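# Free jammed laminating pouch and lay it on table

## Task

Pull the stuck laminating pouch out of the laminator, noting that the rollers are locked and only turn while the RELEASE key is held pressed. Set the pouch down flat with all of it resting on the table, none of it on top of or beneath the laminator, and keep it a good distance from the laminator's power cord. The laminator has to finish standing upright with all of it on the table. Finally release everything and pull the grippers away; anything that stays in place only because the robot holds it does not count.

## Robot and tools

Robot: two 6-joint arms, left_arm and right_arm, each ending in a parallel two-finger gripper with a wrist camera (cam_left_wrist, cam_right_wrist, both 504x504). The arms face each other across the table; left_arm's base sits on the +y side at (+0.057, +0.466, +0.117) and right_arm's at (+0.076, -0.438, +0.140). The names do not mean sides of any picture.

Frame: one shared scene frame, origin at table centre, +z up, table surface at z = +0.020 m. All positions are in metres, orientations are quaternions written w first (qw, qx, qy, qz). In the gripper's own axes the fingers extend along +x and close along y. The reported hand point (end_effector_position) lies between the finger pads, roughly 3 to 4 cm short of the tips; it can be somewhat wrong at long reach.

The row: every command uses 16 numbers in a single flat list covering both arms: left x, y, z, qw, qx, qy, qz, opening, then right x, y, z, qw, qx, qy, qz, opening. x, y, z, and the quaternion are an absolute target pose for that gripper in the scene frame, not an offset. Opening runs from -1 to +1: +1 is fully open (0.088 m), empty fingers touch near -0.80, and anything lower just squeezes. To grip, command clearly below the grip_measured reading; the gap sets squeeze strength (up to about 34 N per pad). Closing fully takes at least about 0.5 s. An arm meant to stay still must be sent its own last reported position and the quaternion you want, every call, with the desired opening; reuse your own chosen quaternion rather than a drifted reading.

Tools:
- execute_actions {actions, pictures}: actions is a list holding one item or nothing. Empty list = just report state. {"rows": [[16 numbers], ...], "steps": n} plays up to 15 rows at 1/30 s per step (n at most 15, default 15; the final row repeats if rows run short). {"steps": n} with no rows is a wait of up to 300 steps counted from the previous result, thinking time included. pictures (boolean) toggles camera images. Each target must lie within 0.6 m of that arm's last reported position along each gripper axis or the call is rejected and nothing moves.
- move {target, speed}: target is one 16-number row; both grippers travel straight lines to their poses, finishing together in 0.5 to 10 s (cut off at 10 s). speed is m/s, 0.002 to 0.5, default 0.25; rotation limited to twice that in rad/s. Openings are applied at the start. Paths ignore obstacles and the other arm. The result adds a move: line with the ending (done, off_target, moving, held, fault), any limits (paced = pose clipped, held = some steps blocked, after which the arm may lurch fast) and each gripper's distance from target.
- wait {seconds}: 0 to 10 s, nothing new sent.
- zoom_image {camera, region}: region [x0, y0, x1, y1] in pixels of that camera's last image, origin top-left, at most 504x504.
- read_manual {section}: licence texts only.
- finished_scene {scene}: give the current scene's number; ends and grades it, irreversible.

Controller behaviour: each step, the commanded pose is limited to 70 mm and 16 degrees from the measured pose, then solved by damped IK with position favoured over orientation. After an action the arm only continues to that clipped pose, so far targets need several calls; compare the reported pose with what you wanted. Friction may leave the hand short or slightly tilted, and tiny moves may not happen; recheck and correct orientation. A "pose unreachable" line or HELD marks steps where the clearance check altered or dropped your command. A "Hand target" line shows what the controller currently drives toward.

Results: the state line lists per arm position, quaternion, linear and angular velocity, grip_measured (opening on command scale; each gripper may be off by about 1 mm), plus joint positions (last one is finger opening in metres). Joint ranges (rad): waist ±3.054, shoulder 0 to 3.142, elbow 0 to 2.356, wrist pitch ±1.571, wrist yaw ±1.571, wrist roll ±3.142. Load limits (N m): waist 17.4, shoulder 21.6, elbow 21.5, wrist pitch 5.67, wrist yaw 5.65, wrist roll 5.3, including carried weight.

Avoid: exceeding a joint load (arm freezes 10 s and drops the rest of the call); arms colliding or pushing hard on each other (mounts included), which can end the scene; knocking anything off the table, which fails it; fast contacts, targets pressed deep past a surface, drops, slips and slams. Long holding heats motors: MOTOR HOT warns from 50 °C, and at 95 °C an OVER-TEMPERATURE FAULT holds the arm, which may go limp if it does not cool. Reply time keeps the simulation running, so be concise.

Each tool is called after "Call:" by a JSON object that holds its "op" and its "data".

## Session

Call:
{"op": "execute_actions", "data": {"actions": []}}

Scene clock: 0.00 s of 5200.00 s.
left_arm: end_effector_position=(+0.0827, +0.2171, +0.3426) grip_measured=+0.834 end_effector_quat_wxyz=(+0.250, +0.618, -0.014, -0.745) end_effector_velocity=(+0.002, +0.002, -0.003) end_effector_angular_velocity=(+0.017, -0.014, +0.012) | right_arm: end_effector_position=(-0.1124, -0.1224, +0.3677) grip_measured=+0.824 end_effector_quat_wxyz=(+0.389, +0.471, +0.551, +0.569) end_effector_velocity=(-0.002, -0.000, -0.004) end_effector_angular_velocity=(-0.009, -0.038, +0.017)
Joint positions: left_arm=[ 0.613  1.222  1.282 -1.26   0.195  1.413  0.08 ] | right_arm=[0.764 1.357 0.438 1.039 0.461 1.567 0.079]
Joint velocities: left_arm=[-0.002  0.002 -0.002 -0.007 -0.022 -0.007  0.   ] | right_arm=[-0.002 -0.002 -0.002 -0.022 -0.022 -0.022 -0.   ]
Motor temperatures (°C, as the motors report them): left_arm=[24 26 22 24 24 22] | right_arm=[21 23 23 24 20 24]
Heat: left arm: hottest shoulder 26 °C (+0.0 °C/min); right arm: hottest wrist pitch 24 °C (+0.0 °C/min).
Hand target (left_arm): +0.083, +0.217, +0.343; -0.250, -0.618, +0.014, +0.745
Hand target (right_arm): -0.112, -0.122, +0.368; +0.389, +0.471, +0.551, +0.569

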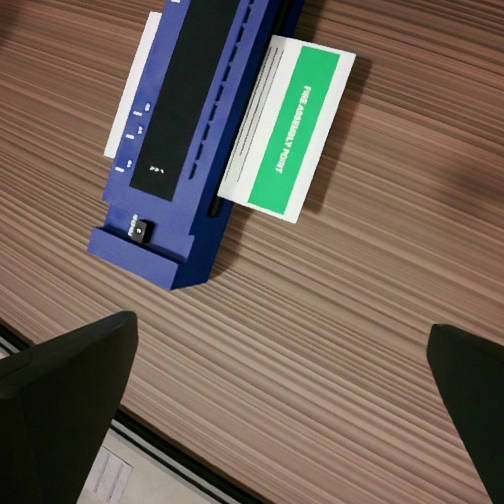

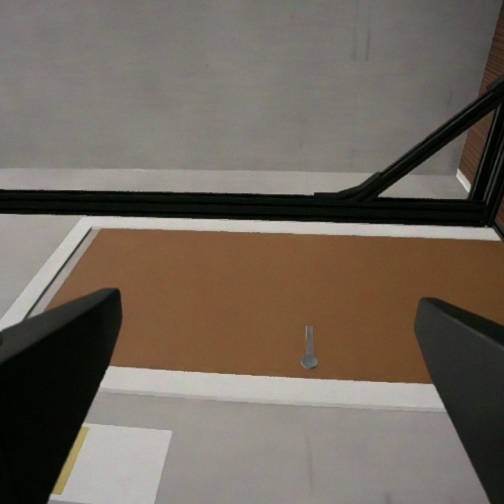

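Call:
{"op": "move", "data": {"target": [0.0,0.24,0.42,0.627,0.327,0.327,-0.627,1,0.0,-0.25,0.40,0.612,-0.354,0.354,0.612,1], "speed": 0.35}}

Scene clock: 5.57 s of 5200.00 s.
left_arm: end_effector_position=(+0.0010, +0.2396, +0.4178) grip_measured=+0.997 end_effector_quat_wxyz=(+0.626, +0.330, +0.324, -0.628) end_effector_velocity=(+0.004, +0.005, -0.001) end_effector_angular_velocity=(+0.009, -0.011, +0.023) | right_arm: end_effector_position=(+0.0009, -0.2501, +0.3996) grip_measured=+0.988 end_effector_quat_wxyz=(+0.616, -0.348, +0.359, +0.609) end_effector_velocity=(+0.002, -0.004, -0.001) end_effector_angular_velocity=(-0.018, -0.008, +0.007)
Joint positions: left_arm=[ 0.013  1.119  1.467 -1.345 -0.215 -0.308  0.088] | right_arm=[ 0.634  1.033  1.29  -1.382  0.284  0.545  0.087]
Joint velocities: left_arm=[-0.007 -0.007 -0.002 -0.022 -0.022 -0.022  0.   ] | right_arm=[-0.002 -0.002  0.002 -0.022 -0.007 -0.007 -0.   ]
Motor temperatures (°C, as the motors report them): left_arm=[24 27 23 24 24 22] | right_arm=[21 24 24 24 20 24]
Heat: left arm: hottest shoulder 27 °C (+10.8 °C/min); right arm: hottest shoulder 24 °C (+0.0 °C/min).
Hand target (left_arm): +0.001, +0.238, +0.420; +0.629, +0.327, +0.324, -0.626
Hand target (right_arm): +0.000, -0.249, +0.400; +0.615, -0.352, +0.356, +0.609
Off the commanded pose (left_arm): 0.002 m, 0 deg.
Off the commanded pose (right_arm): 0.001 m, 1 deg.
move: done

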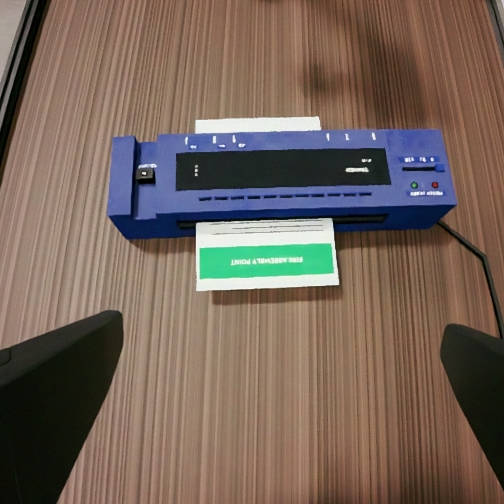

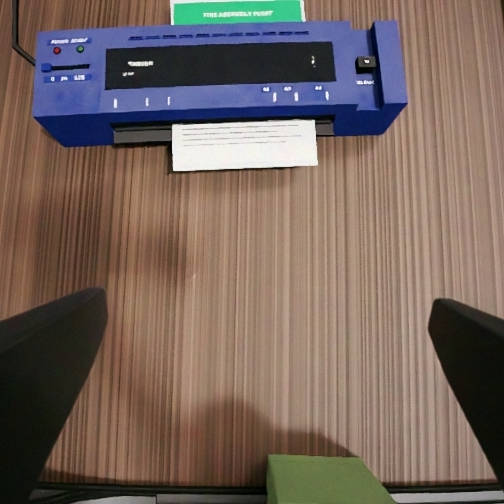

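Call:
{"op": "move", "data": {"target": [0.124,0.018,0.175,0.542,0.455,0.455,-0.542,-1,-0.01,-0.12,0.105,0.299,-0.641,-0.299,0.641,-0.1], "speed": 0.3}}

Scene clock: 17.03 s of 5200.00 s.
left_arm: end_effector_position=(+0.1244, +0.0228, +0.1794) grip_measured=-0.798 end_effector_quat_wxyz=(+0.542, +0.453, +0.455, -0.542) end_effector_velocity=(-0.000, +0.000, -0.001) end_effector_angular_velocity=(+0.001, -0.018, +0.018) | right_arm: end_effector_position=(-0.0122, -0.1161, +0.1096) grip_measured=-0.100 end_effector_quat_wxyz=(+0.306, -0.635, -0.304, +0.641) end_effector_velocity=(-0.004, -0.003, -0.004) end_effector_angular_velocity=(-0.021, +0.023, +0.021)
Joint positions: left_arm=[ 0.554  2.144  1.712 -0.965  0.03   0.157  0.   ] | right_arm=[ 0.446  1.911  0.354  0.84   0.305 -1.302  0.034]
Joint velocities: left_arm=[-0.007 -0.002 -0.007  0.007 -0.022 -0.022  0.   ] | right_arm=[-0.002  0.002 -0.002 -0.007 -0.037  0.007 -0.   ]
Motor temperatures (°C, as the motors report them): left_arm=[24 27 25 24 24 22] | right_arm=[21 24 26 25 20 24]
Heat: left arm: hottest shoulder 27 °C (+3.5 °C/min); right arm: hottest elbow 26 °C (+7.0 °C/min).
Hand target (left_arm): +0.125, +0.021, +0.176; +0.538, +0.455, +0.456, -0.543
Hand target (right_arm): -0.010, -0.120, +0.104; -0.299, +0.640, +0.300, -0.641
Off the commanded pose (left_arm): 0.007 m, 0 deg.
Off the commanded pose (right_arm): 0.006 m, 1 deg.
After step 90, 5.17 s passed at rest.
move: done

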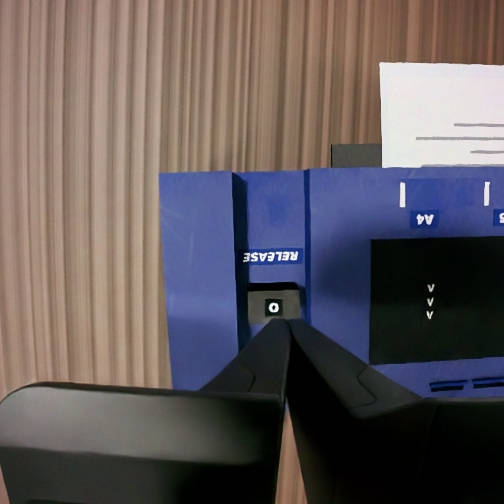

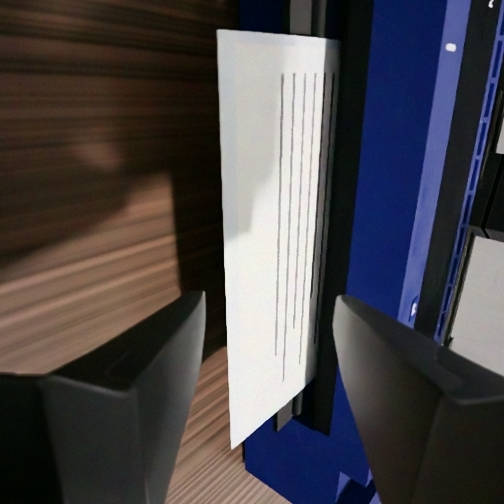

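Call:
{"op": "move", "data": {"target": [0.127,0.028,0.16,0.542,0.455,0.455,-0.542,-1,-0.01,-0.098,0.078,0.299,-0.641,-0.299,0.641,-0.1], "speed": 0.05}}

Call:
{"op": "move", "data": {"target": [0.127,0.028,0.16,0.542,0.455,0.455,-0.542,-1,-0.01,-0.080,0.078,0.299,-0.641,-0.299,0.641,-0.1], "speed": 0.03}}

Scene clock: 25.40 s of 5200.00 s.
left_arm: end_effector_position=(+0.1262, +0.0259, +0.1631) grip_measured=-0.798 end_effector_quat_wxyz=(+0.544, +0.452, +0.454, -0.542) end_effector_velocity=(+0.000, -0.001, +0.003) end_effector_angular_velocity=(-0.011, -0.008, +0.006) | right_arm: end_effector_position=(-0.0108, -0.0977, +0.0820) grip_measured=-0.100 end_effector_quat_wxyz=(+0.304, -0.638, -0.301, +0.640) end_effector_velocity=(+0.000, +0.003, -0.000) end_effector_angular_velocity=(+0.005, +0.002, +0.003)
Joint positions: left_arm=[ 0.559  2.144  1.645 -0.893  0.03   0.16   0.   ] | right_arm=[ 0.412  2.099  0.432  0.945  0.283 -1.324  0.034]
Joint velocities: left_arm=[-0.002 -0.007 -0.002  0.007 -0.007 -0.007  0.   ] | right_arm=[-0.007  0.007  0.007  0.007 -0.007 -0.007  0.   ]
Motor temperatures (°C, as the motors report them): left_arm=[24 29 26 24 24 22] | right_arm=[21 24 25 26 20 24]
Heat: left arm: hottest shoulder 29 °C (+7.1 °C/min); right arm: hottest wrist pitch 26 °C (+4.7 °C/min).
Hand target (left_arm): +0.127, +0.028, +0.160; +0.542, +0.455, +0.455, -0.542
Hand target (right_arm): -0.010, -0.098, +0.078; -0.299, +0.641, +0.299, -0.641
Off the commanded pose (left_arm): 0.004 m, 0 deg.
Off the commanded pose (right_arm): 0.004 m, 1 deg.
After step 90, 4.33 s passed at rest.
move: done

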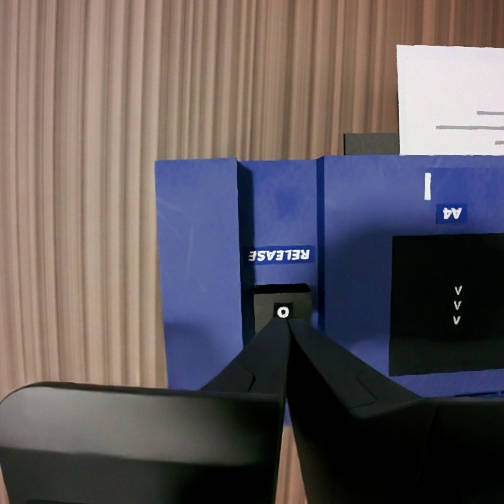

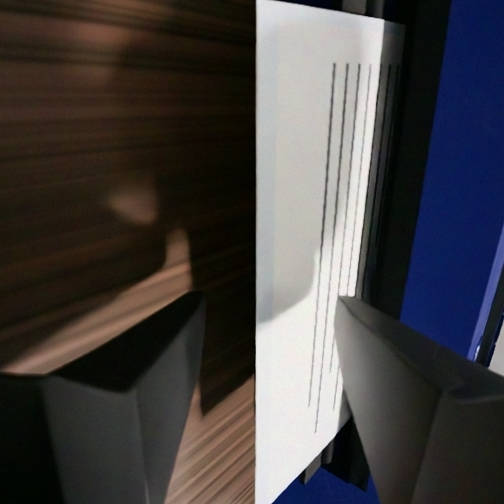

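Scene clock: 26.30 s of 5200.00 s.
left_arm: end_effector_position=(+0.1262, +0.0258, +0.1631) grip_measured=-0.798 end_effector_quat_wxyz=(+0.544, +0.452, +0.454, -0.542) end_effector_velocity=(-0.000, +0.001, +0.001) end_effector_angular_velocity=(+0.004, -0.005, +0.006) | right_arm: end_effector_position=(-0.0112, -0.0788, +0.0835) grip_measured=-0.100 end_effector_quat_wxyz=(+0.306, -0.637, -0.303, +0.640) end_effector_velocity=(+0.001, -0.002, -0.003) end_effector_angular_velocity=(-0.013, -0.017, +0.017)
Joint positions: left_arm=[ 0.559  2.144  1.645 -0.893  0.03   0.16   0.   ] | right_arm=[ 0.387  2.113  0.501  0.901  0.264 -1.342  0.034]
Joint velocities: left_arm=[-0.002 -0.002  0.002 -0.007 -0.007 -0.007  0.   ] | right_arm=[-0.002  0.002 -0.002 -0.007 -0.007 -0.022  0.   ]
Motor temperatures (°C, as the motors report them): left_arm=[24 29 26 24 24 22] | right_arm=[21 24 25 26 20 24]
Heat: left arm: hottest shoulder 29 °C (+6.8 °C/min); right arm: hottest wrist pitch 26 °C (+4.6 °C/min).
Hand target (left_arm): +0.127, +0.028, +0.160; +0.542, +0.455, +0.455, -0.542
Hand target (right_arm): -0.010, -0.080, +0.078; -0.299, +0.641, +0.299, -0.641
Off the commanded pose (left_arm): 0.004 m, 0 deg.
Off the commanded pose (right_arm): 0.006 m, 1 deg.
move: done

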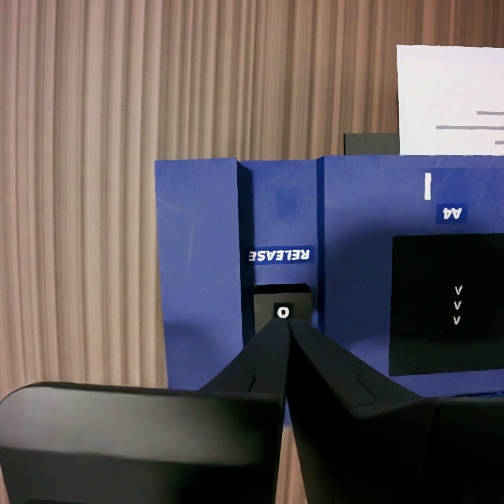

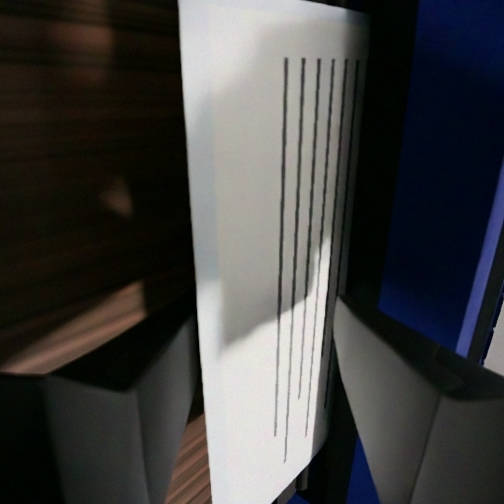

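Call:
{"op": "move", "data": {"target": [0.127,0.038,0.162,0.542,0.455,0.455,-0.542,-1,-0.01,-0.074,0.085,0.3265,-0.627,-0.3265,0.627,-0.35], "speed": 0.04}}

Scene clock: 29.83 s of 5200.00 s.
left_arm: end_effector_position=(+0.1260, +0.0370, +0.1560) grip_measured=-0.798 end_effector_quat_wxyz=(+0.539, +0.457, +0.460, -0.538) end_effector_velocity=(+0.002, +0.004, +0.001) end_effector_angular_velocity=(+0.011, -0.019, +0.008) | right_arm: end_effector_position=(-0.0125, -0.0704, +0.0914) grip_measured=-0.350 end_effector_quat_wxyz=(+0.333, -0.620, -0.331, +0.629) end_effector_velocity=(-0.004, -0.002, -0.002) end_effector_angular_velocity=(-0.014, -0.001, +0.040)
Joint positions: left_arm=[ 0.562  2.127  1.592 -0.879  0.03   0.164  0.   ] | right_arm=[ 0.388  2.153  0.492  1.04   0.276 -1.364  0.022]
Joint velocities: left_arm=[-0.002 -0.007 -0.007 -0.007 -0.022 -0.007  0.   ] | right_arm=[-0.002 -0.002 -0.002 -0.007 -0.037 -0.022 -0.   ]
Motor temperatures (°C, as the motors report them): left_arm=[24 30 26 24 24 22] | right_arm=[21 24 25 26 20 24]
Heat: left arm: hottest shoulder 30 °C (+8.0 °C/min); right arm: hottest wrist pitch 26 °C (+4.0 °C/min).
Hand target (left_arm): +0.127, +0.038, +0.162; +0.541, +0.455, +0.455, -0.541
Hand target (right_arm): -0.010, -0.074, +0.085; -0.326, +0.627, +0.327, -0.627
Off the commanded pose (left_arm): 0.006 m, 1 deg.
Off the commanded pose (right_arm): 0.008 m, 1 deg.
move: done

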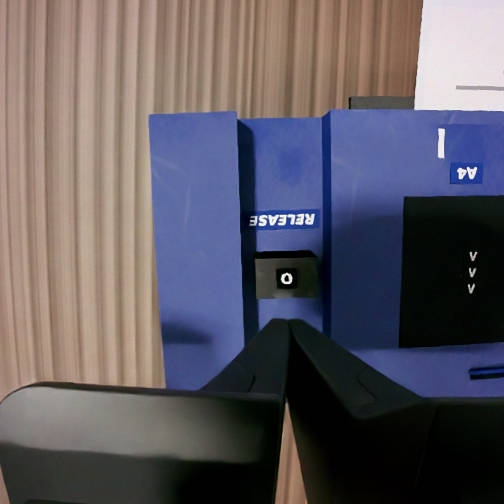

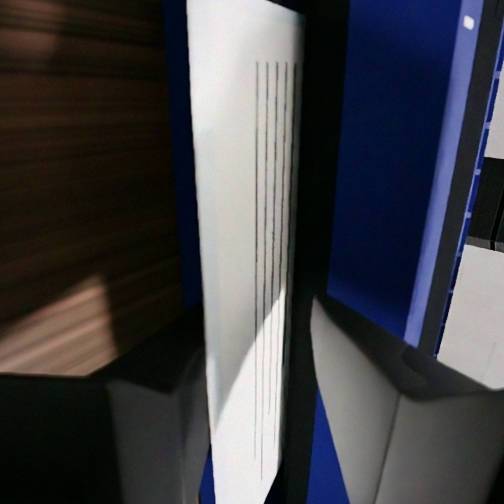

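Call:
{"op": "move", "data": {"target": [0.127,0.029,0.156,0.542,0.455,0.455,-0.542,-1,-0.01,-0.067,0.083,0.3265,-0.627,-0.3265,0.627,-0.45], "speed": 0.02}}

Call:
{"op": "move", "data": {"target": [0.127,0.031,0.102,0.542,0.455,0.455,-0.542,-1,-0.01,-0.067,0.083,0.3265,-0.627,-0.3265,0.627,-1], "speed": 0.03}}

Scene clock: 38.97 s of 5200.00 s.
left_arm: end_effector_position=(+0.1269, +0.0318, +0.1601) grip_measured=-0.798 end_effector_quat_wxyz=(+0.543, +0.453, +0.454, -0.542) end_effector_velocity=(-0.000, +0.001, -0.007) end_effector_angular_velocity=(+0.013, -0.006, -0.008) | right_arm: end_effector_position=(-0.0114, -0.0667, +0.0884) grip_measured=-0.450 end_effector_quat_wxyz=(+0.332, -0.623, -0.330, +0.627) end_effector_velocity=(-0.002, -0.002, -0.001) end_effector_angular_velocity=(-0.011, +0.004, +0.020)
Joint positions: left_arm=[ 0.562  2.128  1.608 -0.876  0.03   0.165  0.   ] | right_arm=[ 0.382  2.169  0.509  1.036  0.276 -1.369  0.017]
Joint velocities: left_arm=[-0.002  0.012 -0.007  0.007 -0.007  0.007  0.   ] | right_arm=[-0.002 -0.002 -0.002 -0.007 -0.022 -0.007 -0.   ]
Motor temperatures (°C, as the motors report them): left_arm=[24 34 26 24 24 22] | right_arm=[21 25 25 27 20 24]
Heat: left arm: hottest shoulder 34 °C (+12.3 °C/min); right arm: hottest wrist pitch 27 °C (+4.6 °C/min).
Hand target (left_arm): +0.127, +0.029, +0.156; +0.542, +0.455, +0.454, -0.542
Hand target (right_arm): -0.010, -0.067, +0.083; -0.327, +0.627, +0.327, -0.627
Off the commanded pose (left_arm): 0.005 m, 0 deg.
Off the commanded pose (right_arm): 0.006 m, 1 deg.
After step 90, 5.37 s passed at rest.
move: done

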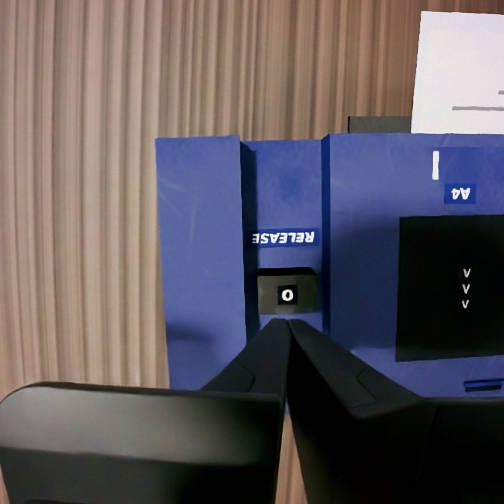

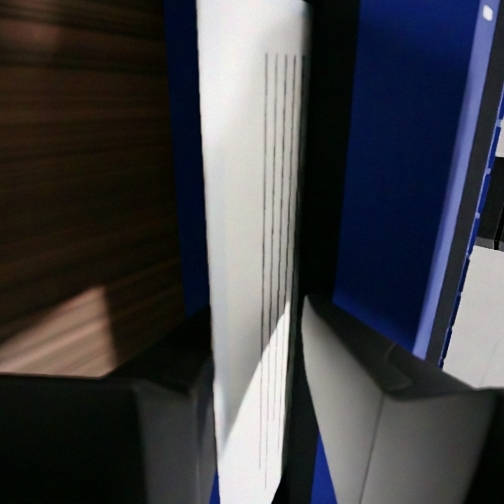

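Scene clock: 41.13 s of 5200.00 s.
left_arm: end_effector_position=(+0.1272, +0.0302, +0.1265) grip_measured=-0.798 end_effector_quat_wxyz=(+0.550, +0.447, +0.446, -0.546) end_effector_velocity=(-0.001, +0.005, -0.003) end_effector_angular_velocity=(+0.018, -0.003, +0.006) | right_arm: end_effector_position=(-0.0108, -0.0654, +0.0891) grip_measured=-0.798 end_effector_quat_wxyz=(+0.328, -0.624, -0.335, +0.625) end_effector_velocity=(+0.002, -0.001, -0.001) end_effector_angular_velocity=(-0.005, -0.013, -0.004)
Joint positions: left_arm=[ 0.562  2.159  1.511 -0.721  0.03   0.164  0.   ] | right_arm=[ 0.377  2.169  0.511  1.039  0.271 -1.387  0.   ]
Joint velocities: left_arm=[-0.002 -0.002 -0.012 -0.007 -0.007 -0.007  0.   ] | right_arm=[-0.002 -0.002 -0.002 -0.007  0.007 -0.007  0.   ]
Motor temperatures (°C, as the motors report them): left_arm=[24 34 26 25 24 22] | right_arm=[21 25 25 27 20 24]
Heat: left arm: hottest shoulder 34 °C (+11.7 °C/min); right arm: hottest wrist pitch 27 °C (+4.4 °C/min).
Hand target (left_arm): +0.127, +0.033, +0.103; +0.542, +0.455, +0.455, -0.542
Hand target (right_arm): -0.010, -0.067, +0.083; -0.326, +0.627, +0.327, -0.627
Off the commanded pose (left_arm): 0.024 m, 2 deg.
Off the commanded pose (right_arm): 0.006 m, 1 deg.
move: off_target (left_arm)

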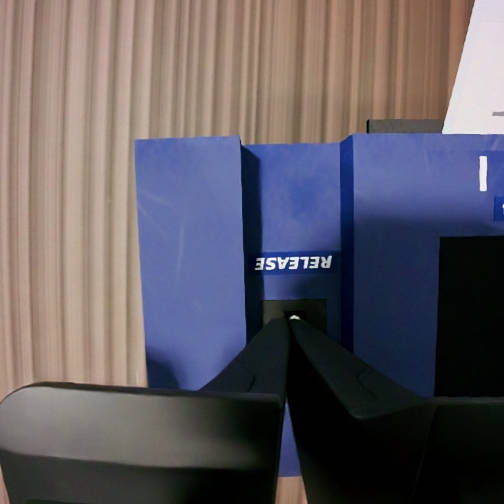

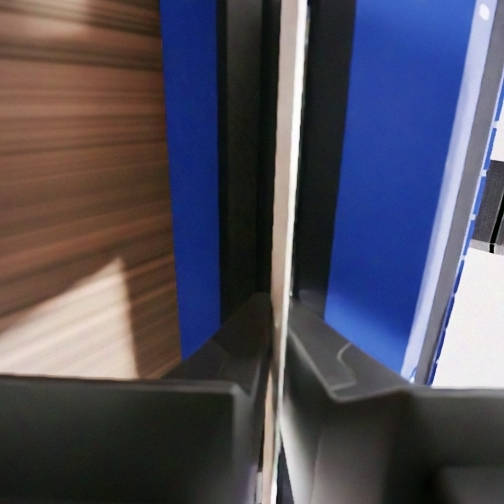

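Call:
{"op": "move", "data": {"target": [0.127,0.032,0.096,0.542,0.455,0.455,-0.542,-1,-0.011,-0.10,0.085,0.3265,-0.627,-0.3265,0.627,-1], "speed": 0.02}}

Scene clock: 45.60 s of 5200.00 s.
left_arm: end_effector_position=(+0.1266, +0.0214, +0.1273) grip_measured=-0.798 end_effector_quat_wxyz=(+0.558, +0.437, +0.434, -0.556) end_effector_velocity=(+0.002, -0.001, +0.003) end_effector_angular_velocity=(-0.008, -0.025, -0.004) | right_arm: end_effector_position=(-0.0094, -0.0892, +0.0904) grip_measured=-0.796 end_effector_quat_wxyz=(+0.337, -0.624, -0.335, +0.621) end_effector_velocity=(+0.000, -0.001, +0.002) end_effector_angular_velocity=(+0.005, -0.012, +0.016)
Joint positions: left_arm=[ 0.56   2.161  1.51  -0.678  0.036  0.164  0.   ] | right_arm=[ 0.412  2.157  0.416  1.126  0.312 -1.36   0.   ]
Joint velocities: left_arm=[-0.002 -0.007 -0.002  0.007 -0.022  0.007  0.   ] | right_arm=[-0.002 -0.007 -0.007  0.007 -0.007 -0.022  0.   ]
Motor temperatures (°C, as the motors report them): left_arm=[24 34 26 26 24 22] | right_arm=[21 25 25 27 20 24]
Heat: left arm: hottest shoulder 34 °C (+10.5 °C/min); right arm: hottest wrist pitch 27 °C (+3.9 °C/min).
Hand target (left_arm): +0.127, +0.034, +0.098; +0.541, +0.455, +0.455, -0.542
Hand target (right_arm): -0.011, -0.100, +0.085; -0.326, +0.627, +0.327, -0.627
Off the commanded pose (left_arm): 0.033 m, 4 deg.
Off the commanded pose (right_arm): 0.012 m, 2 deg.
move: off_target (left_arm, right_arm)

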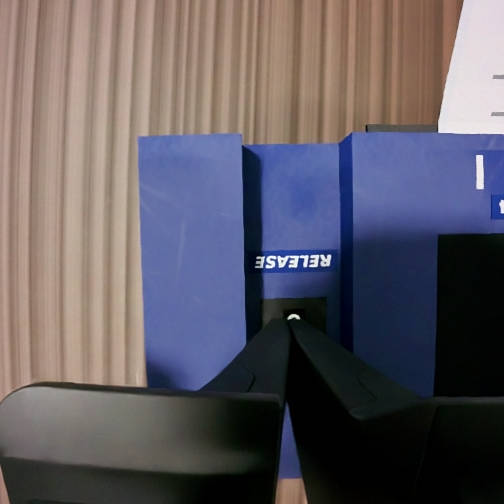

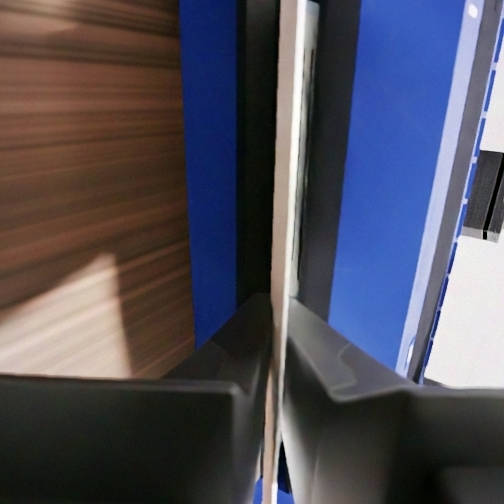

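Call:
{"op": "execute_actions", "data": {"actions": [{"rows":[[0.127,0.03,0.092,0.542,0.455,0.455,-0.542,-1,-0.011,-0.102,0.086,0.32,-0.63,-0.32,0.63,-1],[0.127,0.03,0.092,0.542,0.455,0.455,-0.542,-1,-0.011,-0.104,0.086,0.32,-0.63,-0.32,0.63,-1],[0.127,0.03,0.092,0.542,0.455,0.455,-0.542,-1,-0.011,-0.106,0.086,0.32,-0.63,-0.32,0.63,-1],[0.127,0.03,0.092,0.542,0.455,0.455,-0.542,-1,-0.011,-0.108,0.086,0.32,-0.63,-0.32,0.63,-1],[0.127,0.03,0.092,0.542,0.455,0.455,-0.542,-1,-0.011,-0.110,0.086,0.32,-0.63,-0.32,0.63,-1],[0.127,0.03,0.092,0.542,0.455,0.455,-0.542,-1,-0.011,-0.112,0.086,0.32,-0.63,-0.32,0.63,-1],[0.127,0.03,0.092,0.542,0.455,0.455,-0.542,-1,-0.011,-0.114,0.086,0.32,-0.63,-0.32,0.63,-1],[0.127,0.03,0.092,0.542,0.455,0.455,-0.542,-1,-0.011,-0.116,0.086,0.32,-0.63,-0.32,0.63,-1],[0.127,0.03,0.092,0.542,0.455,0.455,-0.542,-1,-0.011,-0.118,0.086,0.32,-0.63,-0.32,0.63,-1],[0.127,0.03,0.092,0.542,0.455,0.455,-0.542,-1,-0.011,-0.120,0.086,0.32,-0.63,-0.32,0.63,-1]],"steps":15}]}}

Scene clock: 52.30 s of 5200.00 s.
left_arm: end_effector_position=(+0.1264, +0.0206, +0.1260) grip_measured=-0.798 end_effector_quat_wxyz=(+0.558, +0.436, +0.433, -0.557) end_effector_velocity=(+0.002, +0.002, -0.000) end_effector_angular_velocity=(+0.011, -0.022, -0.004) | right_arm: end_effector_position=(-0.0064, -0.1126, +0.0882) grip_measured=-0.798 end_effector_quat_wxyz=(+0.327, -0.634, -0.323, +0.622) end_effector_velocity=(-0.003, -0.002, +0.002) end_effector_angular_velocity=(+0.006, +0.023, +0.016)
Joint positions: left_arm=[ 0.559  2.164  1.509 -0.671  0.036  0.165  0.   ] | right_arm=[ 0.441  2.123  0.342  1.122  0.341 -1.333  0.   ]
Joint velocities: left_arm=[-0.002 -0.002 -0.002 -0.007 -0.022  0.007  0.   ] | right_arm=[ 0.002 -0.002 -0.012  0.022 -0.022  0.007  0.   ]
Motor temperatures (°C, as the motors report them): left_arm=[24 33 25 26 24 22] | right_arm=[21 26 24 27 20 24]
Heat: left arm: hottest shoulder 33 °C (+8.0 °C/min); right arm: hottest wrist pitch 27 °C (+3.4 °C/min).
Hand target (left_arm): +0.126, +0.032, +0.094; +0.541, +0.455, +0.455, -0.542
Hand target (right_arm): -0.011, -0.120, +0.086; -0.320, +0.631, +0.320, -0.630
Off the commanded pose (left_arm): 0.035 m, 4 deg.
Off the commanded pose (right_arm): 0.009 m, 1 deg.
Steps of this call (steps 1 to 186: nothing new was sent; steps 187 to 201: all 15 steps of this action). Readings (end_effector_position):
187: left_arm (+0.1266, +0.0209, +0.1265) | right_arm (-0.0073, -0.0896, +0.0907)
188: left_arm (+0.1264, +0.0209, +0.1262) | right_arm (-0.0073, -0.0900, +0.0910)
190: left_arm (+0.1264, +0.0207, +0.1261) | right_arm (-0.0073, -0.0903, +0.0934)
194: left_arm (+0.1264, +0.0206, +0.1260) | right_arm (-0.0072, -0.1038, +0.0886)
201: the state above

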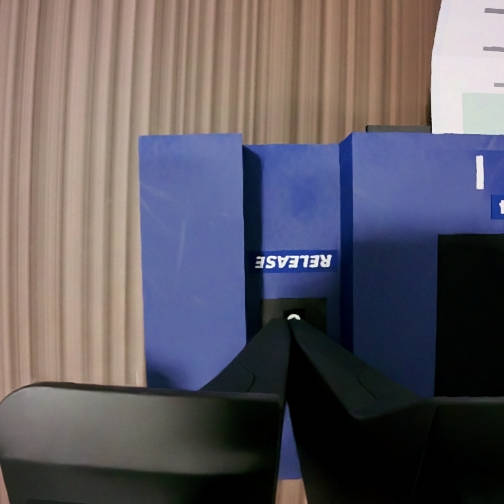

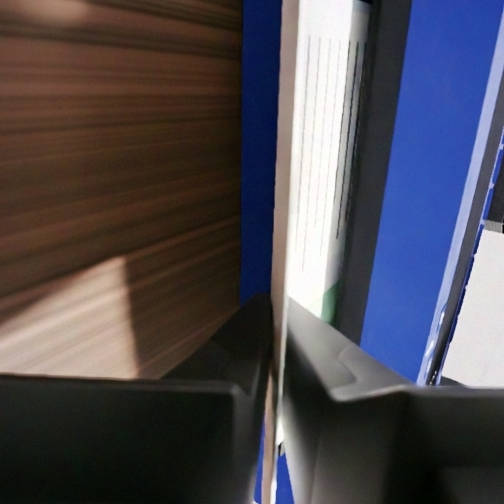

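Call:
{"op": "execute_actions", "data": {"actions": [{"rows":[[0.127,0.03,0.092,0.542,0.455,0.455,-0.542,-1,-0.01,-0.122,0.086,0.318,-0.632,-0.318,0.632,-1],[0.127,0.03,0.092,0.542,0.455,0.455,-0.542,-1,-0.01,-0.125,0.086,0.315,-0.633,-0.315,0.633,-1],[0.127,0.03,0.092,0.542,0.455,0.455,-0.542,-1,-0.01,-0.127,0.086,0.312,-0.635,-0.312,0.635,-1],[0.127,0.03,0.092,0.542,0.455,0.455,-0.542,-1,-0.01,-0.13,0.087,0.309,-0.636,-0.309,0.636,-1],[0.127,0.03,0.092,0.542,0.455,0.455,-0.542,-1,-0.01,-0.132,0.087,0.306,-0.637,-0.306,0.637,-1],[0.127,0.03,0.092,0.542,0.455,0.455,-0.542,-1,-0.01,-0.135,0.087,0.303,-0.639,-0.303,0.639,-1],[0.127,0.03,0.092,0.542,0.455,0.455,-0.542,-1,-0.01,-0.137,0.088,0.3,-0.64,-0.3,0.64,-1],[0.127,0.03,0.092,0.542,0.455,0.455,-0.542,-1,-0.01,-0.14,0.088,0.297,-0.642,-0.297,0.642,-1],[0.127,0.03,0.092,0.542,0.455,0.455,-0.542,-1,-0.01,-0.142,0.088,0.294,-0.643,-0.294,0.643,-1],[0.127,0.03,0.092,0.542,0.455,0.455,-0.542,-1,-0.01,-0.145,0.089,0.291,-0.644,-0.291,0.644,-1],[0.127,0.03,0.092,0.542,0.455,0.455,-0.542,-1,-0.01,-0.147,0.089,0.288,-0.646,-0.288,0.646,-1],[0.127,0.03,0.092,0.542,0.455,0.455,-0.542,-1,-0.01,-0.15,0.089,0.285,-0.647,-0.285,0.647,-1],[0.127,0.03,0.092,0.542,0.455,0.455,-0.542,-1,-0.01,-0.152,0.09,0.282,-0.648,-0.282,0.648,-1],[0.127,0.03,0.092,0.542,0.455,0.455,-0.542,-1,-0.01,-0.155,0.09,0.279,-0.65,-0.279,0.65,-1],[0.127,0.03,0.092,0.542,0.455,0.455,-0.542,-1,-0.01,-0.157,0.09,0.276,-0.651,-0.276,0.651,-1]]}], "pictures": false}}

Call:
{"op": "execute_actions", "data": {"actions": [{"rows":[[0.127,0.03,0.092,0.542,0.455,0.455,-0.542,-1,-0.01,-0.16,0.09,0.273,-0.652,-0.273,0.652,-1],[0.127,0.03,0.092,0.542,0.455,0.455,-0.542,-1,-0.01,-0.162,0.09,0.27,-0.654,-0.27,0.654,-1],[0.127,0.03,0.092,0.542,0.455,0.455,-0.542,-1,-0.01,-0.165,0.09,0.267,-0.655,-0.267,0.655,-1],[0.127,0.03,0.092,0.542,0.455,0.455,-0.542,-1,-0.01,-0.167,0.091,0.264,-0.656,-0.264,0.656,-1],[0.127,0.03,0.092,0.542,0.455,0.455,-0.542,-1,-0.01,-0.17,0.091,0.261,-0.657,-0.261,0.657,-1],[0.127,0.03,0.092,0.542,0.455,0.455,-0.542,-1,-0.01,-0.172,0.091,0.258,-0.658,-0.258,0.658,-1],[0.127,0.03,0.092,0.542,0.455,0.455,-0.542,-1,-0.01,-0.175,0.092,0.255,-0.66,-0.255,0.66,-1],[0.127,0.03,0.092,0.542,0.455,0.455,-0.542,-1,-0.01,-0.177,0.092,0.252,-0.661,-0.252,0.661,-1],[0.127,0.03,0.092,0.542,0.455,0.455,-0.542,-1,-0.01,-0.18,0.092,0.249,-0.662,-0.249,0.662,-1],[0.127,0.03,0.092,0.542,0.455,0.455,-0.542,-1,-0.01,-0.182,0.093,0.246,-0.663,-0.246,0.663,-1],[0.127,0.03,0.092,0.542,0.455,0.455,-0.542,-1,-0.01,-0.185,0.093,0.243,-0.664,-0.243,0.664,-1],[0.127,0.03,0.092,0.542,0.455,0.455,-0.542,-1,-0.01,-0.187,0.093,0.24,-0.665,-0.24,0.665,-1],[0.127,0.03,0.092,0.542,0.455,0.455,-0.542,-1,-0.01,-0.19,0.094,0.237,-0.666,-0.237,0.666,-1],[0.127,0.03,0.092,0.542,0.455,0.455,-0.542,-1,-0.01,-0.192,0.094,0.234,-0.667,-0.234,0.667,-1],[0.127,0.03,0.092,0.542,0.455,0.455,-0.542,-1,-0.01,-0.195,0.094,0.231,-0.668,-0.231,0.668,-1]]}]}}

Scene clock: 70.00 s of 5200.00 s.
left_arm: end_effector_position=(+0.1263, +0.0196, +0.1258) grip_measured=-0.798 end_effector_quat_wxyz=(+0.559, +0.436, +0.431, -0.558) end_effector_velocity=(-0.003, +0.002, +0.000) end_effector_angular_velocity=(+0.006, +0.010, +0.003) | right_arm: end_effector_position=(+0.0003, -0.1456, +0.0901) grip_measured=-0.795 end_effector_quat_wxyz=(+0.296, -0.659, -0.283, +0.631) end_effector_velocity=(+0.005, -0.012, +0.055) end_effector_angular_velocity=(-0.055, +0.080, -0.115)
Joint positions: left_arm=[ 0.559  2.165  1.509 -0.666  0.036  0.166  0.   ] | right_arm=[ 0.472  1.957  0.268  0.901  0.359 -1.27   0.   ]
Joint velocities: left_arm=[-0.002 -0.002 -0.002 -0.007  0.007 -0.007  0.   ] | right_arm=[ 0.012 -0.505 -0.017 -0.564  0.022  0.168  0.002]
Motor temperatures (°C, as the motors report them): left_arm=[24 30 25 27 24 22] | right_arm=[21 28 24 27 21 24]
Heat: left arm: hottest shoulder 30 °C (+4.0 °C/min); right arm: hottest shoulder 28 °C (+3.0 °C/min).
Hand target (left_arm): +0.127, +0.032, +0.094; +0.541, +0.455, +0.455, -0.542
Hand target (right_arm): -0.010, -0.157, +0.090; -0.278, +0.650, +0.278, -0.650
Off the commanded pose (left_arm): 0.035 m, 4 deg.
Off the commanded pose (right_arm): 0.015 m, 3 deg.
Steps of this call (steps 1 to 516: nothing new was sent; steps 517 to 531: all 15 steps of this action). Readings (end_effector_position):
517: left_arm (+0.1263, +0.0197, +0.1257) | right_arm (-0.0010, -0.1129, +0.0888)
518: left_arm (+0.1263, +0.0197, +0.1257) | right_arm (-0.0009, -0.1134, +0.0890)
520: left_arm (+0.1263, +0.0197, +0.1257) | right_arm (-0.0006, -0.1142, +0.0907)
524: left_arm (+0.1263, +0.0197, +0.1257) | right_arm (-0.0005, -0.1283, +0.0876)
531: the state above

Scene clock: 70.50 s of 5200.00 s.
left_arm: end_effector_position=(+0.1260, +0.0189, +0.1258) grip_measured=-0.798 end_effector_quat_wxyz=(+0.559, +0.435, +0.430, -0.559) end_effector_velocity=(-0.002, -0.001, +0.001) end_effector_angular_velocity=(-0.006, -0.006, +0.002) | right_arm: end_effector_position=(+0.0011, -0.1796, +0.0967) grip_measured=-0.790 end_effector_quat_wxyz=(+0.259, -0.677, -0.241, +0.645) end_effector_velocity=(-0.002, -0.023, +0.050) end_effector_angular_velocity=(-0.045, +0.050, -0.082)
Joint positions: left_arm=[ 0.558  2.165  1.509 -0.663  0.036  0.166  0.   ] | right_arm=[ 0.523  1.735  0.227  0.582  0.36  -1.182  0.   ]
Joint velocities: left_arm=[-0.007 -0.002 -0.002  0.007 -0.007 -0.007  0.   ] | right_arm=[ 0.066 -0.486  0.002 -0.564  0.037  0.168  0.002]
Motor temperatures (°C, as the motors report them): left_arm=[24 30 25 27 24 22] | right_arm=[21 28 24 27 21 24]
Heat: left arm: hottest shoulder 30 °C (+4.0 °C/min); right arm: hottest shoulder 28 °C (+3.0 °C/min).
Hand target (left_arm): +0.126, +0.032, +0.094; +0.541, +0.455, +0.454, -0.542
Hand target (right_arm): -0.009, -0.195, +0.093; -0.233, +0.668, +0.233, -0.667
Off the commanded pose (left_arm): 0.036 m, 5 deg.
Off the commanded pose (right_arm): 0.019 m, 4 deg.
Steps of this call (steps 1 to 15: all 15 steps of this action). Readings (end_effector_position):
1: left_arm (+0.1262, +0.0195, +0.1258) | right_arm (+0.0004, -0.1461, +0.0918)
2: left_arm (+0.1262, +0.0194, +0.1258) | right_arm (+0.0004, -0.1465, +0.0935)
4: left_arm (+0.1262, +0.0192, +0.1259) | right_arm (+0.0003, -0.1488, +0.0953)
8: left_arm (+0.1262, +0.0192, +0.1259) | right_arm (+0.0003, -0.1665, +0.0908)
15: the state above

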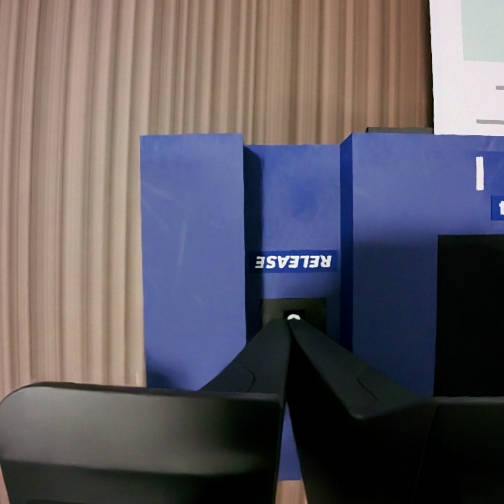

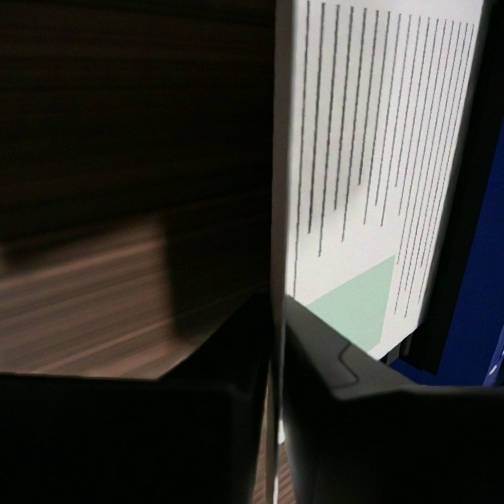

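Call:
{"op": "execute_actions", "data": {"actions": [{"rows":[[0.127,0.03,0.092,0.542,0.455,0.455,-0.542,-1,-0.005,-0.197,0.094,0.228,-0.669,-0.228,0.669,-1],[0.127,0.03,0.092,0.542,0.455,0.455,-0.542,-1,-0.005,-0.2,0.094,0.225,-0.67,-0.225,0.67,-1],[0.127,0.03,0.092,0.542,0.455,0.455,-0.542,-1,-0.005,-0.202,0.094,0.222,-0.671,-0.222,0.671,-1],[0.127,0.03,0.092,0.542,0.455,0.455,-0.542,-1,-0.005,-0.205,0.094,0.219,-0.672,-0.219,0.672,-1],[0.127,0.03,0.092,0.542,0.455,0.455,-0.542,-1,-0.005,-0.207,0.094,0.216,-0.673,-0.216,0.673,-1],[0.127,0.03,0.092,0.542,0.455,0.455,-0.542,-1,-0.005,-0.21,0.094,0.213,-0.674,-0.213,0.674,-1],[0.127,0.03,0.092,0.542,0.455,0.455,-0.542,-1,-0.005,-0.212,0.094,0.21,-0.675,-0.21,0.675,-1],[0.127,0.03,0.092,0.542,0.455,0.455,-0.542,-1,-0.005,-0.215,0.094,0.207,-0.676,-0.207,0.676,-1],[0.127,0.03,0.092,0.542,0.455,0.455,-0.542,-1,-0.005,-0.217,0.094,0.204,-0.677,-0.204,0.677,-1],[0.127,0.03,0.092,0.542,0.455,0.455,-0.542,-1,-0.005,-0.22,0.094,0.201,-0.678,-0.201,0.678,-1],[0.127,0.03,0.092,0.542,0.455,0.455,-0.542,-1,-0.005,-0.222,0.094,0.198,-0.679,-0.198,0.679,-1],[0.127,0.03,0.092,0.542,0.455,0.455,-0.542,-1,-0.005,-0.225,0.094,0.195,-0.68,-0.195,0.68,-1]],"steps":15}]}}

Scene clock: 79.57 s of 5200.00 s.
left_arm: end_effector_position=(+0.1259, +0.0186, +0.1257) grip_measured=-0.798 end_effector_quat_wxyz=(+0.559, +0.435, +0.430, -0.560) end_effector_velocity=(-0.003, +0.005, -0.001) end_effector_angular_velocity=(+0.020, +0.012, +0.003) | right_arm: end_effector_position=(-0.0036, -0.2177, +0.0954) grip_measured=-0.803 end_effector_quat_wxyz=(+0.205, -0.681, -0.199, +0.674) end_effector_velocity=(-0.005, -0.044, -0.007) end_effector_angular_velocity=(-0.163, +0.029, +0.038)
Joint positions: left_arm=[ 0.558  2.166  1.509 -0.662  0.038  0.167  0.   ] | right_arm=[ 0.578  1.563  0.201  0.298  0.295 -1.103  0.   ]
Joint velocities: left_arm=[-0.002 -0.002 -0.002 -0.022  0.007 -0.007  0.   ] | right_arm=[ 0.066 -0.139 -0.032 -0.256 -0.081  0.081  0.   ]
Motor temperatures (°C, as the motors report them): left_arm=[24 29 24 27 24 22] | right_arm=[21 28 24 27 21 24]
Heat: left arm: hottest shoulder 29 °C (+2.0 °C/min); right arm: hottest shoulder 28 °C (+2.0 °C/min).
Hand target (left_arm): +0.126, +0.032, +0.094; +0.541, +0.455, +0.454, -0.542
Hand target (right_arm): -0.005, -0.225, +0.094; -0.196, +0.680, +0.194, -0.679
Off the commanded pose (left_arm): 0.036 m, 5 deg.
Off the commanded pose (right_arm): 0.008 m, 1 deg.
Steps of this call (steps 1 to 257: nothing new was sent; steps 258 to 272: all 15 steps of this action). Readings (end_effector_position):
258: left_arm (+0.1259, +0.0186, +0.1257) | right_arm (-0.0045, -0.1961, +0.0914)
259: left_arm (+0.1259, +0.0186, +0.1257) | right_arm (-0.0043, -0.1967, +0.0918)
261: left_arm (+0.1259, +0.0186, +0.1257) | right_arm (-0.0039, -0.1980, +0.0935)
265: left_arm (+0.1259, +0.0186, +0.1257) | right_arm (-0.0032, -0.2018, +0.0966)
272: the state above

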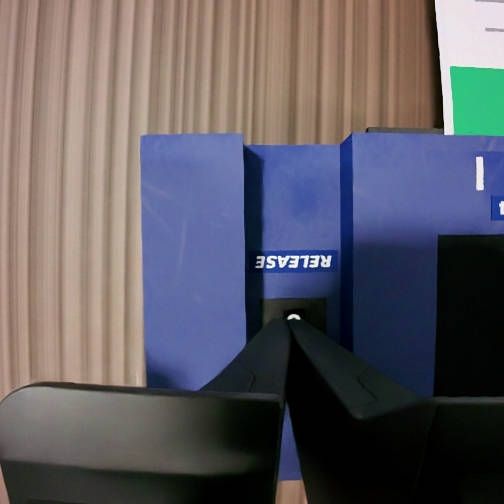

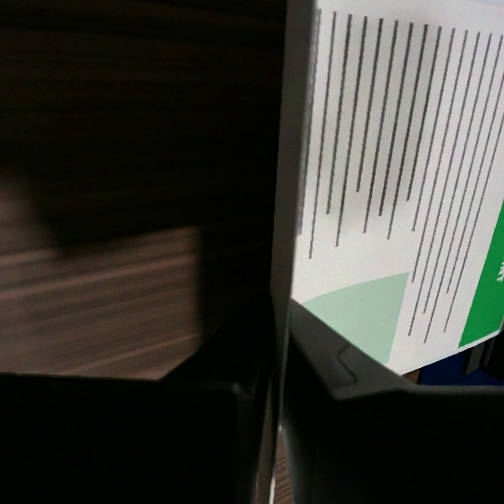

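Call:
{"op": "move", "data": {"target": [0.126,0.02,0.17,0.542,0.455,0.455,-0.542,-1,-0.02,-0.25,0.092,0.183,-0.683,-0.183,0.683,-1], "speed": 0.05}}

Call:
{"op": "move", "data": {"target": [0.08,0.03,0.30,0.627,0.327,0.327,-0.627,-1,-0.065,-0.285,0.08,0.183,-0.683,-0.183,0.683,-1], "speed": 0.12}}

Scene clock: 84.97 s of 5200.00 s.
left_arm: end_effector_position=(+0.1259, +0.0222, +0.1685) grip_measured=-0.798 end_effector_quat_wxyz=(+0.538, +0.455, +0.456, -0.543) end_effector_velocity=(-0.000, +0.002, +0.000) end_effector_angular_velocity=(+0.009, -0.002, +0.020) | right_arm: end_effector_position=(-0.0217, -0.2482, +0.0923) grip_measured=-0.803 end_effector_quat_wxyz=(+0.183, -0.682, -0.183, +0.684) end_effector_velocity=(-0.001, -0.001, +0.000) end_effector_angular_velocity=(-0.006, -0.000, +0.012)
Joint positions: left_arm=[ 0.558  2.162  1.698 -0.94   0.035  0.167  0.   ] | right_arm=[ 0.748  1.513  0.191  0.167  0.329 -0.934  0.   ]
Joint velocities: left_arm=[-0.002 -0.002 -0.002 -0.007 -0.007 -0.022  0.   ] | right_arm=[ 0.002 -0.002  0.002 -0.007 -0.007 -0.007  0.   ]
Motor temperatures (°C, as the motors report them): left_arm=[24 30 25 26 24 22] | right_arm=[21 27 24 27 21 24]
Heat: left arm: hottest shoulder 30 °C (+1.0 °C/min); right arm: hottest shoulder 27 °C (+1.0 °C/min).
Hand target (left_arm): +0.126, +0.020, +0.170; +0.542, +0.455, +0.454, -0.542
Hand target (right_arm): -0.020, -0.250, +0.092; -0.183, +0.683, +0.182, -0.683
Off the commanded pose (left_arm): 0.003 m, 0 deg.
Off the commanded pose (right_arm): 0.002 m, 0 deg.
move: done

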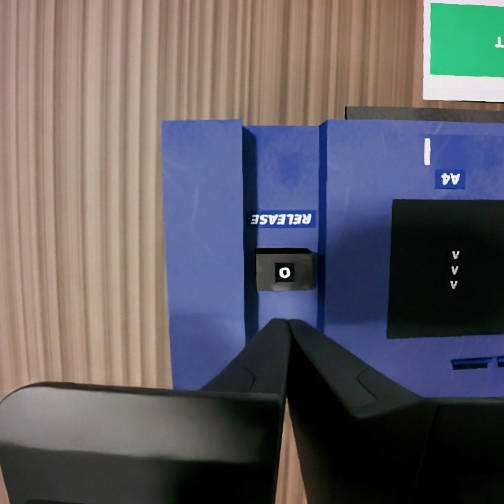

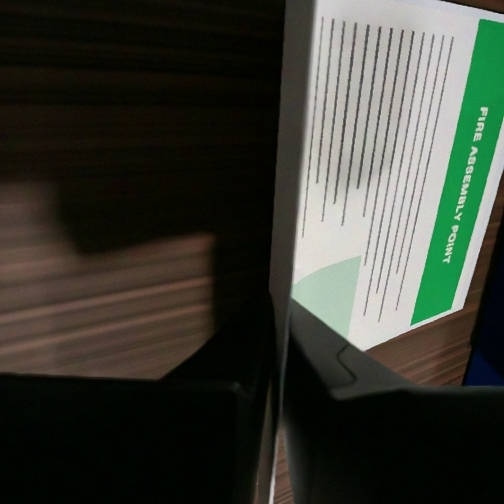

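Scene clock: 87.17 s of 5200.00 s.
left_arm: end_effector_position=(+0.0803, +0.0263, +0.2959) grip_measured=-0.798 end_effector_quat_wxyz=(+0.624, +0.329, +0.329, -0.627) end_effector_velocity=(-0.000, +0.007, -0.014) end_effector_angular_velocity=(+0.042, +0.009, +0.020) | right_arm: end_effector_position=(-0.0651, -0.2856, +0.0806) grip_measured=-0.803 end_effector_quat_wxyz=(+0.183, -0.681, -0.182, +0.685) end_effector_velocity=(+0.003, -0.001, -0.001) end_effector_angular_velocity=(+0.000, -0.018, +0.007)
Joint positions: left_arm=[ 0.46   1.743  1.484 -0.711  0.041  0.058  0.   ] | right_arm=[ 1.111  1.648  0.252  0.1    0.451 -0.563  0.   ]
Joint velocities: left_arm=[-0.002  0.002 -0.032 -0.007 -0.007 -0.022  0.   ] | right_arm=[ 0.002  0.002 -0.002 -0.007  0.007 -0.007  0.   ]
Motor temperatures (°C, as the motors report them): left_arm=[24 31 25 26 24 22] | right_arm=[21 27 24 27 21 24]
Heat: left arm: hottest shoulder 31 °C (+1.0 °C/min); right arm: hottest shoulder 27 °C (+1.0 °C/min).
Hand target (left_arm): +0.080, +0.029, +0.299; +0.628, +0.327, +0.327, -0.626
Hand target (right_arm): -0.065, -0.286, +0.079; -0.182, +0.683, +0.182, -0.683
Off the commanded pose (left_arm): 0.006 m, 0 deg.
Off the commanded pose (right_arm): 0.001 m, 0 deg.
move: done

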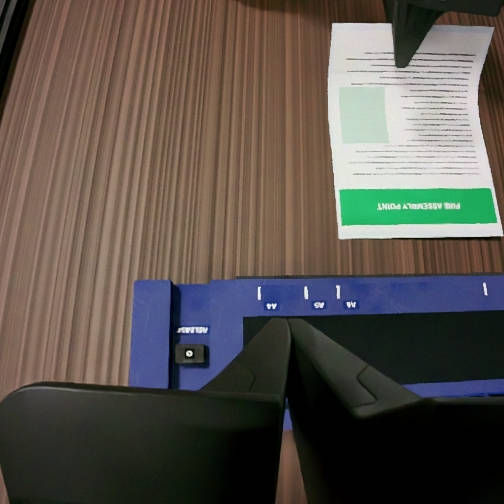

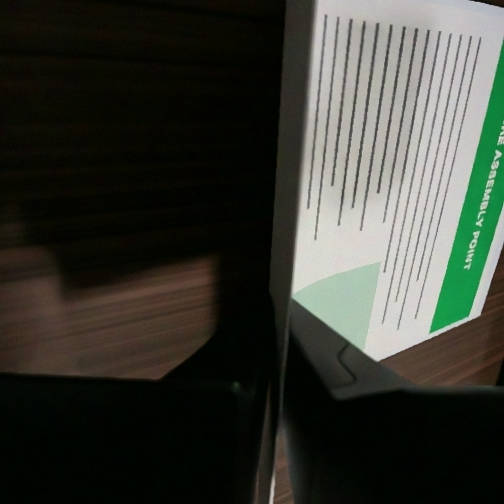

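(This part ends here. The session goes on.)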